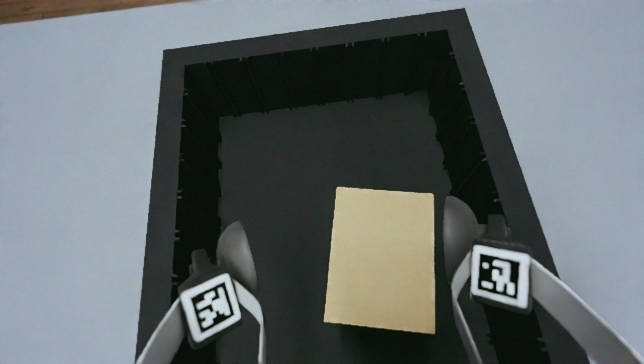

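Call:
execute_actions(
  actions=[
    {"r1":{"base":{"translate_m":-0.022},"joints":{"arm_m":0.5}}},
  ],
  cameras=[],
)

Call:
execute_actions(
  actions=[
    {"r1":{"joints":{"lift_m":0.95}}},
  ],
  cameras=["r1_wrist_camera","r1_head_camera"],
)

Scene clock: 66.83 s.
r1.base_odometry: x=-0.788 y=-1.670 heading=-1.790 (m, m, rad; r1's odometry frame)
r1.turned_by_wheels: +0.000 (rad since the last result)
r1.turned_by_imu: +0.001 (rad since the last result)
r1.base_tilt: forward=-0.9 right=-0.4 (deg)
r1.lidar_m: 2.31 2.22 1.65 1.58 1.65 2.32 2.49 0.80 1.12 1.08 1.13 0.84
r1.head_depth_mm: 2689 - 3191 937 733 648 1237 / 2659 3046 3169 933 729 647 1236 / 2614 3098 3125 875 724 643 1231 / 1236 2865 1056 846 720 640 1224 / 2734 3046 3075 876 717 639 1220 / 2716 3014 3037 868 714 636 1219 / 2719 3019 2994 902 709 633 1214
r1.base_status: done
r1.joint_positions: lift_m=+1.020 arm_m=+0.500 wrist_yaw_rad=+0.001 wrist_pitch_rad=-1.012 wrist_roll_rad=-0.003 gripper_m=+0.095 head_pan_rad=-1.563 head_tilt_rad=-0.593
r1.joint_status: all done
r1.motor_effort: left_wheel=+2(2) right_wheel=-2(8) lift_m=+22(22) arm_m=-4(6) wrist_yaw_rad=-1(0) wrist_pitch_rad=+4(4) wrist_roll_rad=+1(1) gripper_m=+0(0) head_pan_rad=-4(3) head_tilt_rad=-5(4) (%)
r1.hand_pose: x=-0.0215 y=-0.7608 z=+0.9290 quat_wxyz=(+0.620, +0.344, -0.617, -0.342) (m; r1's base frame)
r1.wrist_depth_mm: 473 459 329 326 323 416 403 / 440 347 365 380 343 386 379 / 409 329 384 377 359 359 356 / 380 298 363 226 317 334 335 / 362 281 342 213 321 323 318 / 336 258 - 205 305 - 302 / 321 236 303 300 296 218 288
r2.base_odometry: x=+2.462 y=-0.105 heading=+3.010 (m, m, rad; r2's odometry frame)
r2.turned_by_wheels: +0.000 (rad since the last result)
r2.turned_by_imu: +0.000 (rad since the last result)
r2.base_tilt: forward=+0.5 right=+0.6 (deg)
r2.lidar_m: 2.52 2.05 1.53 1.48 1.56 2.17 2.31 0.78 0.58 0.56 0.59 0.82
r2.head_depth_mm: - - - 838 743 1358 1151 / - - - - - 1405 1163 / - - - - - 1418 1164 / 854 1793 1109 827 785 1403 1166 / 2819 3204 1134 858 757 1423 1193 / 2874 3181 1213 904 767 1469 1201 / 2846 3196 1240 919 778 1479 1209
r2.base_status: not commanded
r2.joint_positions: lift_m=+1.080 arm_m=+0.100 wrist_yaw_rad=+0.002 wrist_pitch_rad=-1.399 wrist_roll_rad=-0.004 gripper_m=+0.120 head_pan_rad=-1.577 head_tilt_rad=-0.593
r2.joint_status: not commanded
r2.motor_effort: left_wheel=-1(1) right_wheel=+1(2) lift_m=+29(29) arm_m=-5(5) wrist_yaw_rad=-1(2) wrist_pitch_rad=+0(0) wrist_roll_rad=+2(2) gripper_m=+0(0) head_pan_rad=+2(3) head_tilt_rad=-4(4) (%)
r2.hand_pose: x=-0.0216 y=-0.2655 z=+0.9620 quat_wxyz=(+0.543, +0.456, -0.539, -0.454) (m; r2's base frame)
r2.wrist_depth_mm: - - - - - - - / - - - - - - 950 / - - - - - - - / - - - - - - - / - - - - - - - / - - - - - - - / - - - - - - -
pictures: none
No camera images: the call's "cameras" was empty. Leave "cameras" out to get every camera's image.

Scene clock: 68.30 s.
r1.base_odometry: x=-0.788 y=-1.670 heading=-1.790 (m, m, rad; r1's odometry frame)
r1.turned_by_wheels: +0.000 (rad since the last result)
r1.turned_by_imu: +0.000 (rad since the last result)
r1.base_tilt: forward=-0.9 right=-0.4 (deg)
r1.lidar_m: 2.31 2.23 1.65 1.58 1.65 2.32 2.48 0.80 1.12 1.08 1.13 0.84
r1.head_depth_mm: 2669 2992 - - 720 648 1237 / 2695 2870 2985 931 727 648 1237 / 2727 2906 1159 856 724 645 1227 / 1249 2911 1794 847 722 641 1222 / 2723 3003 3073 875 716 638 1223 / 2732 3009 3040 872 712 635 1211 / 2707 3019 3036 901 709 633 1215
r1.base_status: not commanded
r1.joint_positions: lift_m=+0.950 arm_m=+0.500 wrist_yaw_rad=+0.001 wrist_pitch_rad=-1.011 wrist_roll_rad=-0.003 gripper_m=+0.095 head_pan_rad=-1.563 head_tilt_rad=-0.593
r1.joint_status: all done
r1.motor_effort: left_wheel=+2(2) right_wheel=-2(2) lift_m=+22(22) arm_m=-4(4) wrist_yaw_rad=-1(0) wrist_pitch_rad=+3(4) wrist_roll_rad=+1(1) gripper_m=+0(0) head_pan_rad=-3(4) head_tilt_rad=-4(4) (%)
r1.hand_pose: x=-0.0215 y=-0.7608 z=+0.8590 quat_wxyz=(+0.620, +0.343, -0.617, -0.342) (m; r1's base frame)
r1.wrist_depth_mm: 374 276 303 314 300 314 318 / 340 269 327 317 303 209 297 / 314 263 304 158 255 193 281 / 201 255 283 149 265 188 263 / 190 246 269 140 196 172 246 / 180 236 - 152 240 - 230 / 171 218 239 236 233 205 159
r2.base_odometry: x=+2.462 y=-0.105 heading=+3.010 (m, m, rad; r2's odometry frame)
r2.turned_by_wheels: +0.000 (rad since the last result)
r2.turned_by_imu: +0.000 (rad since the last result)
r2.base_tilt: forward=+0.5 right=+0.6 (deg)
r2.lidar_m: 2.52 2.05 1.54 1.48 1.55 2.16 2.31 0.78 0.58 0.56 0.59 0.82
r2.head_depth_mm: - - - 841 742 1354 1155 / - - - - - 1406 1158 / - - - - - 1435 1166 / 896 1677 1112 822 785 1413 1161 / 1432 3170 1132 856 759 1423 1193 / 2841 3179 1212 903 766 1471 1199 / 2870 3193 1236 916 778 1480 1208
r2.base_status: not commanded
r2.joint_positions: lift_m=+1.080 arm_m=+0.100 wrist_yaw_rad=+0.002 wrist_pitch_rad=-1.399 wrist_roll_rad=-0.004 gripper_m=+0.120 head_pan_rad=-1.577 head_tilt_rad=-0.593
r2.joint_status: not commanded
r2.motor_effort: left_wheel=-1(1) right_wheel=+2(2) lift_m=+29(29) arm_m=-5(5) wrist_yaw_rad=-1(1) wrist_pitch_rad=-1(0) wrist_roll_rad=+2(2) gripper_m=+0(1) head_pan_rad=+3(3) head_tilt_rad=-4(3) (%)
r2.hand_pose: x=-0.0216 y=-0.2655 z=+0.9620 quat_wxyz=(+0.543, +0.456, -0.539, -0.454) (m; r2's base frame)
r2.wrist_depth_mm: - - - - - - - / - - - - - - 974 / - - - - - - - / - - - - - - - / - - - - - - - / - - - - - - - / - - - - - - -
pictures: r1_head_camera (sideways: a quarter turn clockwise sets it upright), r1_wrist_camera
Images, in order (width x height): r1_head_camera 896x504, r1_wrist_camera 644x364.

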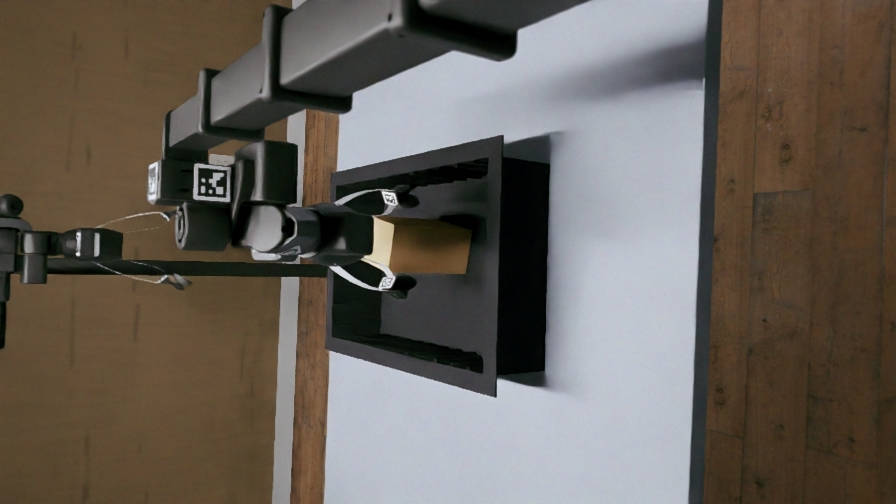

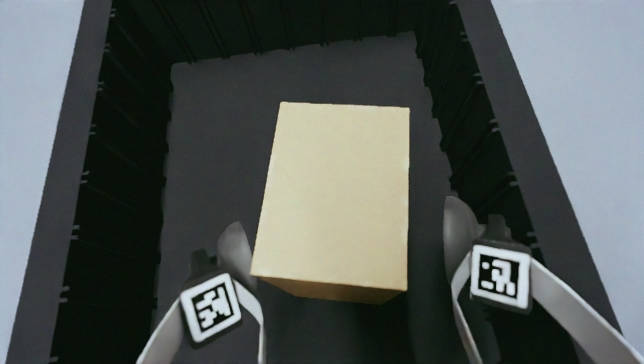

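Call:
execute_actions(
  actions=[
    {"r1":{"joints":{"lift_m":0.935,"arm_m":0.52}}},
  ],
  cameras=[],
)

Call:
execute_actions(
  actions=[
    {"r1":{"joints":{"gripper_m":-0.03}},"r2":{"joints":{"wrist_roll_rad":1.57,"gripper_m":0.08}}},
  ],
  cameras=[],
)

Call:
execute_actions(
  actions=[
    {"r1":{"joints":{"lift_m":1.1}}},
  ],
  cameras=[],
)

Call:
execute_actions(
  actions=[
    {"r1":{"joints":{"arm_m":0.05}},"r2":{"joints":{"arm_m":0.52,"wrist_pitch_rad":-1.2}}},
  ],
  cameras=["r1_wrist_camera","r2_wrist_camera","r2_head_camera"],
)

Scene clock: 69.50 s.
r1.base_odometry: x=-0.788 y=-1.670 heading=-1.790 (m, m, rad; r1's odometry frame)
r1.turned_by_wheels: +0.000 (rad since the last result)
r1.turned_by_imu: +0.000 (rad since the last result)
r1.base_tilt: forward=-0.9 right=-0.3 (deg)
r1.lidar_m: 2.31 2.23 1.65 1.58 1.65 2.31 2.48 0.80 1.12 1.09 1.13 0.84
r1.head_depth_mm: 2684 3010 3185 - 708 649 1238 / 2734 2930 2975 930 730 646 1232 / 2698 2918 1080 853 724 645 1230 / 1250 2897 1854 849 720 640 1225 / 2724 3013 3089 876 717 639 1221 / 2715 3016 3068 873 713 637 1216 / 2730 3029 3045 902 708 635 1217
r1.base_status: not commanded
r1.joint_positions: lift_m=+0.935 arm_m=+0.520 wrist_yaw_rad=+0.001 wrist_pitch_rad=-1.012 wrist_roll_rad=-0.003 gripper_m=+0.095 head_pan_rad=-1.563 head_tilt_rad=-0.593
r1.joint_status: all done
r1.motor_effort: left_wheel=+2(2) right_wheel=-3(4) lift_m=+22(22) arm_m=+5(5) wrist_yaw_rad=+0(1) wrist_pitch_rad=+4(4) wrist_roll_rad=+1(1) gripper_m=-1(1) head_pan_rad=-3(4) head_tilt_rad=-4(4) (%)
r1.hand_pose: x=-0.0215 y=-0.7801 z=+0.8440 quat_wxyz=(+0.620, +0.344, -0.617, -0.342) (m; r1's base frame)
r1.wrist_depth_mm: 341 261 279 290 286 202 299 / 213 271 306 297 288 187 280 / 197 262 285 141 140 181 261 / 186 250 269 133 132 190 242 / 180 245 254 125 125 172 153 / 176 234 121 119 118 - 144 / 173 213 225 222 217 210 141
r2.base_odometry: x=+2.462 y=-0.105 heading=+3.010 (m, m, rad; r2's odometry frame)
r2.turned_by_wheels: +0.000 (rad since the last result)
r2.turned_by_imu: +0.000 (rad since the last result)
r2.base_tilt: forward=+0.5 right=+0.6 (deg)
r2.lidar_m: 2.52 2.05 1.53 1.48 1.55 2.17 2.31 0.78 0.58 0.56 0.59 0.82
r2.head_depth_mm: - - - 839 743 1356 1148 / - - - - - 1404 1163 / - - - - - 1419 1164 / 885 1686 1108 825 783 1406 1160 / 1413 3185 1136 856 758 1425 1198 / 2849 3189 1211 906 767 1467 1206 / 2836 3204 1233 919 777 1481 1208
r2.base_status: not commanded
r2.joint_positions: lift_m=+1.080 arm_m=+0.100 wrist_yaw_rad=+0.002 wrist_pitch_rad=-1.399 wrist_roll_rad=-0.004 gripper_m=+0.120 head_pan_rad=-1.577 head_tilt_rad=-0.593
r2.joint_status: not commanded
r2.motor_effort: left_wheel=+0(1) right_wheel=+2(2) lift_m=+29(29) arm_m=-5(5) wrist_yaw_rad=-1(1) wrist_pitch_rad=+0(0) wrist_roll_rad=+2(2) gripper_m=+0(0) head_pan_rad=+3(2) head_tilt_rad=-4(3) (%)
r2.hand_pose: x=-0.0216 y=-0.2655 z=+0.9620 quat_wxyz=(+0.543, +0.456, -0.539, -0.454) (m; r2's base frame)
r2.wrist_depth_mm: - - - - - - - / - - - - - - 950 / - - - - - - - / - - - - - - - / - - - - - - - / - - - - - - - / - - - - - - -
pictures: none
No camera images: the call's "cameras" was empty. Leave "cameras" out to get every camera's image.

Scene clock: 71.23 s.
r1.base_odometry: x=-0.788 y=-1.670 heading=-1.790 (m, m, rad; r1's odometry frame)
r1.turned_by_wheels: +0.000 (rad since the last result)
r1.turned_by_imu: +0.000 (rad since the last result)
r1.base_tilt: forward=-0.8 right=-0.3 (deg)
r1.lidar_m: 2.31 2.23 1.65 1.58 1.64 2.31 2.49 0.80 1.12 1.08 1.13 0.84
r1.head_depth_mm: 2692 2983 3181 - 710 649 1241 / 2680 2898 3005 929 728 647 1235 / 2666 2915 1079 852 724 643 1227 / 1232 2894 1835 849 721 641 1227 / 2722 3007 3091 875 717 639 1222 / 2740 3023 3025 872 713 635 1214 / 2754 3012 3003 902 709 633 1212
r1.base_status: not commanded
r1.joint_positions: lift_m=+0.935 arm_m=+0.520 wrist_yaw_rad=+0.001 wrist_pitch_rad=-1.011 wrist_roll_rad=-0.002 gripper_m=-0.028 head_pan_rad=-1.563 head_tilt_rad=-0.593
r1.joint_status: all done
r1.motor_effort: left_wheel=+2(3) right_wheel=-2(3) lift_m=+22(22) arm_m=+4(5) wrist_yaw_rad=+0(0) wrist_pitch_rad=+3(3) wrist_roll_rad=+1(1) gripper_m=-41(100) head_pan_rad=-3(4) head_tilt_rad=-4(5) (%)
r1.hand_pose: x=-0.0215 y=-0.7802 z=+0.8440 quat_wxyz=(+0.620, +0.343, -0.617, -0.342) (m; r1's base frame)
r1.wrist_depth_mm: 343 262 279 290 286 204 299 / 212 271 306 298 288 188 281 / 198 262 287 142 140 181 262 / 187 254 268 132 131 189 245 / 179 248 255 125 122 183 153 / 177 237 181 120 116 174 144 / 174 220 225 223 218 212 137
r2.base_odometry: x=+2.462 y=-0.105 heading=+3.010 (m, m, rad; r2's odometry frame)
r2.turned_by_wheels: +0.000 (rad since the last result)
r2.turned_by_imu: +0.000 (rad since the last result)
r2.base_tilt: forward=+0.5 right=+0.6 (deg)
r2.lidar_m: 2.52 2.06 1.53 1.49 1.55 2.17 2.31 0.78 0.58 0.56 0.59 0.82
r2.head_depth_mm: - - - - 1527 1394 1149 / - - - - 1549 1404 1165 / - - - - - 1447 1169 / 888 1314 1042 - 1182 1436 1159 / 1421 3192 1137 877 759 1453 1192 / 2873 3173 1212 905 769 1461 1201 / 2833 3197 1232 918 779 1476 1217
r2.base_status: not commanded
r2.joint_positions: lift_m=+1.080 arm_m=+0.100 wrist_yaw_rad=+0.002 wrist_pitch_rad=-1.399 wrist_roll_rad=+1.565 gripper_m=+0.080 head_pan_rad=-1.577 head_tilt_rad=-0.593
r2.joint_status: all done
r2.motor_effort: left_wheel=-1(1) right_wheel=+1(2) lift_m=+29(29) arm_m=-6(5) wrist_yaw_rad=-1(1) wrist_pitch_rad=+0(0) wrist_roll_rad=+2(2) gripper_m=-1(83) head_pan_rad=+3(1) head_tilt_rad=-4(4) (%)
r2.hand_pose: x=-0.0215 y=-0.2652 z=+0.9620 quat_wxyz=(+0.003, +0.002, -0.765, -0.644) (m; r2's base frame)
r2.wrist_depth_mm: 389 393 - - - - 955 / 400 389 - - - - 983 / 417 410 - - - - - / 425 418 - - - - - / 442 429 - - - - - / 462 445 - - - - - / 485 459 - - - - -
pictures: none
No camera images: the call's "cameras" was empty. Leave "cameras" out to get every camera's image.

Scene clock: 73.57 s.
r1.base_odometry: x=-0.788 y=-1.670 heading=-1.790 (m, m, rad; r1's odometry frame)
r1.turned_by_wheels: +0.000 (rad since the last result)
r1.turned_by_imu: +0.001 (rad since the last result)
r1.base_tilt: forward=-1.0 right=-0.4 (deg)
r1.lidar_m: 2.31 2.22 1.65 1.58 1.65 2.32 2.49 0.80 1.12 1.09 1.13 0.84
r1.head_depth_mm: 2719 3004 3167 937 731 649 1238 / 2714 2986 3146 931 728 645 1237 / - 2993 1217 877 725 644 1227 / 1214 2907 763 914 720 641 1229 / 2700 2981 3068 878 716 639 1221 / 2713 3025 3040 872 712 636 1221 / 2730 3010 3041 902 709 633 1211
r1.base_status: not commanded
r1.joint_positions: lift_m=+1.100 arm_m=+0.520 wrist_yaw_rad=+0.001 wrist_pitch_rad=-1.020 wrist_roll_rad=-0.002 gripper_m=-0.017 head_pan_rad=-1.563 head_tilt_rad=-0.593
r1.joint_status: all done
r1.on_its_own: gripper_m is held at -0.018, not at your -0.030, by its stall guard, which is still easing
r1.motor_effort: left_wheel=+1(2) right_wheel=-1(3) lift_m=+34(35) arm_m=+4(5) wrist_yaw_rad=+0(1) wrist_pitch_rad=+6(7) wrist_roll_rad=+1(1) gripper_m=-34(41) head_pan_rad=-3(3) head_tilt_rad=-4(4) (%)
r1.hand_pose: x=-0.0215 y=-0.7781 z=+1.0074 quat_wxyz=(+0.618, +0.346, -0.616, -0.345) (m; r1's base frame)
r1.wrist_depth_mm: - - - - 518 501 498 / 538 520 509 501 476 479 466 / 504 488 408 154 152 449 439 / 468 457 440 139 136 422 413 / 443 433 362 126 121 401 393 / 418 407 317 122 115 - 374 / 396 388 372 364 317 355 356
r2.base_odometry: x=+2.462 y=-0.105 heading=+3.010 (m, m, rad; r2's odometry frame)
r2.turned_by_wheels: +0.000 (rad since the last result)
r2.turned_by_imu: +0.000 (rad since the last result)
r2.base_tilt: forward=+0.4 right=+0.6 (deg)
r2.lidar_m: 2.52 2.06 1.53 1.48 1.55 2.16 2.31 0.78 0.58 0.57 0.59 0.82
r2.head_depth_mm: - - - - 1528 1387 1151 / - - - - 1555 1408 1164 / - - - - - 1445 1176 / 843 847 1086 - 1183 1435 1156 / 2869 3169 1133 878 761 1456 1200 / 2854 3194 1211 907 768 1464 1201 / 2833 3167 1236 918 778 1474 1214
r2.base_status: not commanded
r2.joint_positions: lift_m=+1.080 arm_m=+0.100 wrist_yaw_rad=+0.002 wrist_pitch_rad=-1.399 wrist_roll_rad=+1.565 gripper_m=+0.080 head_pan_rad=-1.577 head_tilt_rad=-0.593
r2.joint_status: not commanded
r2.motor_effort: left_wheel=-1(1) right_wheel=+1(2) lift_m=+29(29) arm_m=-5(5) wrist_yaw_rad=-1(1) wrist_pitch_rad=+0(0) wrist_roll_rad=+2(2) gripper_m=+0(1) head_pan_rad=+2(4) head_tilt_rad=-3(4) (%)
r2.hand_pose: x=-0.0215 y=-0.2652 z=+0.9620 quat_wxyz=(+0.003, +0.002, -0.765, -0.644) (m; r2's base frame)
r2.wrist_depth_mm: 382 394 - - - - 950 / 406 399 - - - - 965 / 414 403 - - - - - / 431 412 - - - - - / 437 438 - - - - - / 461 439 - - - - - / 476 456 - - - - -
pictures: none
No camera images: the call's "cameras" was empty. Leave "cameras" out to get every camera's image.

Scene clock: 78.20 s.
r1.base_odometry: x=-0.788 y=-1.670 heading=-1.790 (m, m, rad; r1's odometry frame)
r1.turned_by_wheels: +0.000 (rad since the last result)
r1.turned_by_imu: +0.001 (rad since the last result)
r1.base_tilt: forward=-0.9 right=-0.4 (deg)
r1.lidar_m: 2.31 2.23 1.65 1.58 1.65 2.31 2.48 0.80 1.12 1.09 1.13 0.84
r1.head_depth_mm: - - - 869 730 650 1243 / - - - - 741 647 1235 / - - - - - 376 1232 / 831 1767 - 991 356 382 1226 / 2706 2995 3073 878 715 637 1224 / 2708 3019 3031 873 714 637 1216 / 2717 3034 3048 901 709 633 1216
r1.base_status: not commanded
r1.joint_positions: lift_m=+1.100 arm_m=+0.050 wrist_yaw_rad=+0.001 wrist_pitch_rad=-1.021 wrist_roll_rad=-0.002 gripper_m=+0.007 head_pan_rad=-1.563 head_tilt_rad=-0.593
r1.joint_status: all done
r1.on_its_own: gripper_m is held at +0.006, not at your -0.030, by its stall guard, which is still easing
r1.motor_effort: left_wheel=+2(2) right_wheel=-2(2) lift_m=+34(34) arm_m=-4(6) wrist_yaw_rad=-1(1) wrist_pitch_rad=+6(6) wrist_roll_rad=+1(1) gripper_m=-24(34) head_pan_rad=-5(3) head_tilt_rad=-4(4) (%)
r1.hand_pose: x=-0.0215 y=-0.3086 z=+1.0073 quat_wxyz=(+0.618, +0.346, -0.616, -0.345) (m; r1's base frame)
r1.wrist_depth_mm: 579 567 510 534 510 510 499 / 542 525 499 486 487 473 467 / 502 494 479 155 153 451 442 / 470 464 458 139 135 432 425 / 454 451 438 126 120 - - / - - - 122 115 - - / - - - - 200 - -
r2.base_odometry: x=+2.462 y=-0.105 heading=+3.010 (m, m, rad; r2's odometry frame)
r2.turned_by_wheels: +0.000 (rad since the last result)
r2.turned_by_imu: +0.000 (rad since the last result)
r2.base_tilt: forward=+0.5 right=+0.6 (deg)
r2.lidar_m: 2.52 2.06 1.53 1.48 1.55 2.17 2.31 0.78 0.58 0.56 0.59 0.82
r2.head_depth_mm: 2916 3226 1097 840 742 1394 1146 / 2885 3234 1033 822 753 1407 1164 / 2990 3279 1100 823 762 1424 1173 / 1486 3209 1114 820 768 1437 1160 / 2876 3153 1133 856 759 1448 1189 / 2850 3207 1211 905 768 1463 1199 / 2854 3159 1233 920 777 1475 1210
r2.base_status: not commanded
r2.joint_positions: lift_m=+1.080 arm_m=+0.520 wrist_yaw_rad=+0.002 wrist_pitch_rad=-1.203 wrist_roll_rad=+1.567 gripper_m=+0.080 head_pan_rad=-1.577 head_tilt_rad=-0.593
r2.joint_status: all done
r2.motor_effort: left_wheel=-1(1) right_wheel=+2(2) lift_m=+29(29) arm_m=+6(7) wrist_yaw_rad=-1(1) wrist_pitch_rad=+2(4) wrist_roll_rad=+1(2) gripper_m=-1(1) head_pan_rad=+2(3) head_tilt_rad=-4(5) (%)
r2.hand_pose: x=-0.0214 y=-0.7339 z=+0.9707 quat_wxyz=(+0.002, +0.002, -0.824, -0.566) (m; r2's base frame)
r2.wrist_depth_mm: 500 349 305 273 250 300 276 / 517 435 400 365 321 304 279 / 997 454 420 373 330 310 285 / 982 457 424 382 338 318 296 / - 443 428 390 349 325 307 / - 541 355 326 303 332 318 / - 546 486 422 375 347 953
pictures: r1_wrist_camera, r2_head_camera (sideways: a quarter turn clockwise sets it upright), r2_wrist_camera
Images, in order (width x height): r1_wrist_camera 644x364, r2_head_camera 896x504, r2_wrist_camera 644x364.

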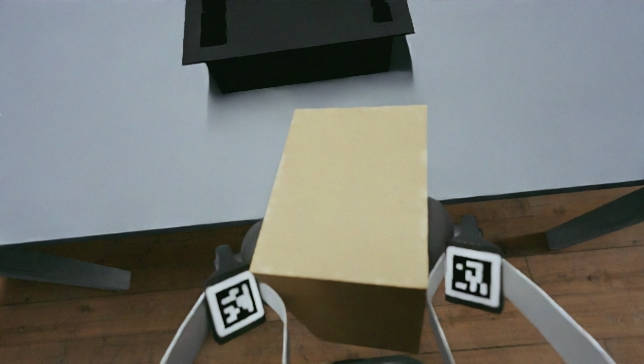

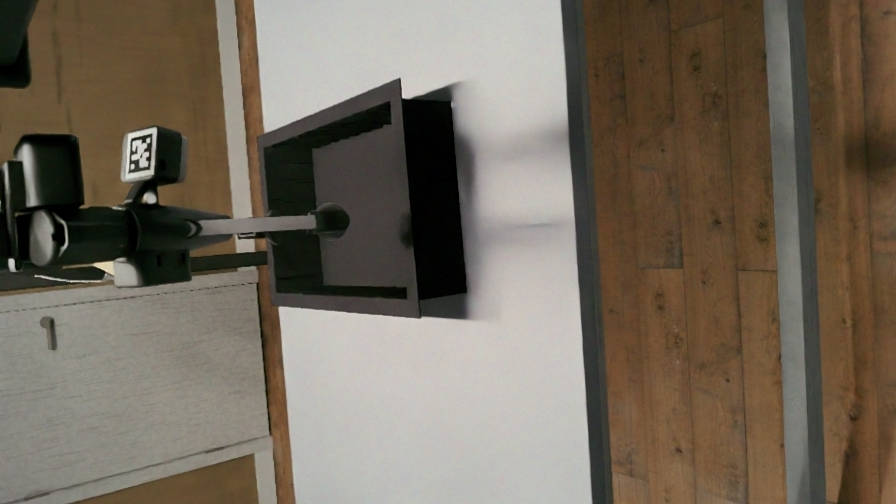

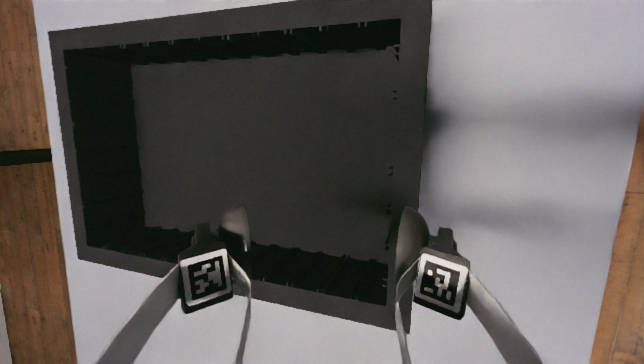

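Call:
execute_actions(
  actions=[
    {"r1":{"base":{"translate_m":-1.0},"joints":{"gripper_m":0.0}},"r2":{"base":{"translate_m":-0.03},"joints":{"wrist_pitch_rad":-1.4,"lift_m":1.02}}},
  ],
  cameras=["r2_wrist_camera"],
)

Scene clock: 89.77 s.
r1.base_odometry: x=-0.571 y=-0.694 heading=-1.790 (m, m, rad; r1's odometry frame)
r1.turned_by_wheels: +0.000 (rad since the last result)
r1.turned_by_imu: +0.002 (rad since the last result)
r1.base_tilt: forward=-0.8 right=-0.3 (deg)
r1.lidar_m: 1.77 2.26 1.65 1.59 1.69 2.34 1.53 1.51 3.26 1.10 0.51 1.54
r1.head_depth_mm: - - - 2131 1791 1465 1242 / - - - - 1801 1457 1233 / - - - - - 375 1231 / 2683 3003 - 2436 356 381 1227 / 2712 3027 3074 2226 1751 1436 1223 / 2707 2999 3051 2050 1593 1431 1219 / 2715 3027 3052 905 1500 1433 1165
r1.base_status: done
r1.joint_positions: lift_m=+1.100 arm_m=+0.050 wrist_yaw_rad=+0.001 wrist_pitch_rad=-1.021 wrist_roll_rad=-0.002 gripper_m=+0.011 head_pan_rad=-1.563 head_tilt_rad=-0.593
r1.joint_status: gripper_m off_target (ended at +0.011, target +0.000)
r1.on_its_own: gripper_m is held at +0.010, not at your +0.000, by its stall guard, which is not easing now
r1.motor_effort: left_wheel=+2(1) right_wheel=-2(7) lift_m=+34(34) arm_m=-4(4) wrist_yaw_rad=-1(1) wrist_pitch_rad=+6(7) wrist_roll_rad=+1(1) gripper_m=-23(62) head_pan_rad=-2(3) head_tilt_rad=-4(4) (%)
r1.hand_pose: x=-0.0215 y=-0.3086 z=+1.0073 quat_wxyz=(+0.618, +0.346, -0.616, -0.345) (m; r1's base frame)
r1.wrist_depth_mm: 579 573 - - - - - / 537 539 - - - - - / 500 508 - 156 154 - - / 472 485 - 139 137 - - / 446 549 - 126 120 - - / - - 757 122 115 - - / - - - - 196 - -
r2.base_odometry: x=+2.492 y=-0.109 heading=+3.010 (m, m, rad; r2's odometry frame)
r2.turned_by_wheels: +0.000 (rad since the last result)
r2.turned_by_imu: -0.001 (rad since the last result)
r2.base_tilt: forward=+0.5 right=+0.5 (deg)
r2.lidar_m: 2.55 2.06 1.53 1.49 1.55 2.17 2.28 0.78 0.58 0.56 0.59 0.82
r2.head_depth_mm: 2785 3278 1094 844 741 1394 1145 / - 3212 1112 825 751 1410 1164 / - 3239 1089 823 760 1426 1169 / 2826 3177 1108 821 770 1437 1166 / 2865 3189 1105 837 758 1456 1191 / 2870 3203 1206 906 765 1466 1205 / 2861 3209 1229 919 777 1474 1208
r2.base_status: done
r2.joint_positions: lift_m=+1.020 arm_m=+0.520 wrist_yaw_rad=+0.002 wrist_pitch_rad=-1.395 wrist_roll_rad=+1.567 gripper_m=+0.080 head_pan_rad=-1.577 head_tilt_rad=-0.593
r2.joint_status: all done
r2.motor_effort: left_wheel=-1(3) right_wheel=+1(5) lift_m=+24(25) arm_m=+6(6) wrist_yaw_rad=-1(1) wrist_pitch_rad=-2(3) wrist_roll_rad=+1(2) gripper_m=+0(1) head_pan_rad=+3(2) head_tilt_rad=-4(4) (%)
r2.hand_pose: x=-0.0215 y=-0.6854 z=+0.9023 quat_wxyz=(+0.002, +0.002, -0.766, -0.643) (m; r2's base frame)
r2.wrist_depth_mm: 228 216 206 275 270 260 936 / 328 309 295 279 275 262 - / 343 321 310 291 284 270 - / 352 332 319 299 290 281 985 / 366 346 326 311 300 288 977 / 370 353 336 318 312 297 - / 287 289 289 325 319 311 -
pictures: r2_wrist_camera
Images, in order (width x height): r2_wrist_camera 644x364.

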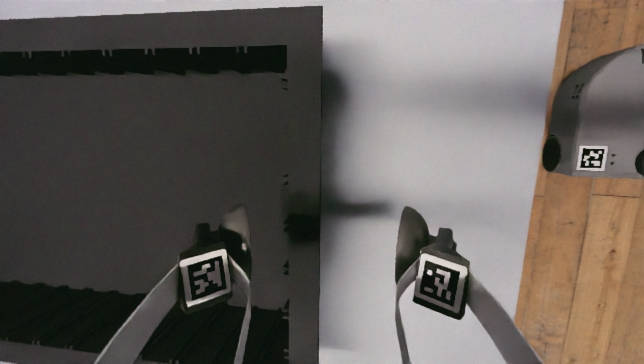

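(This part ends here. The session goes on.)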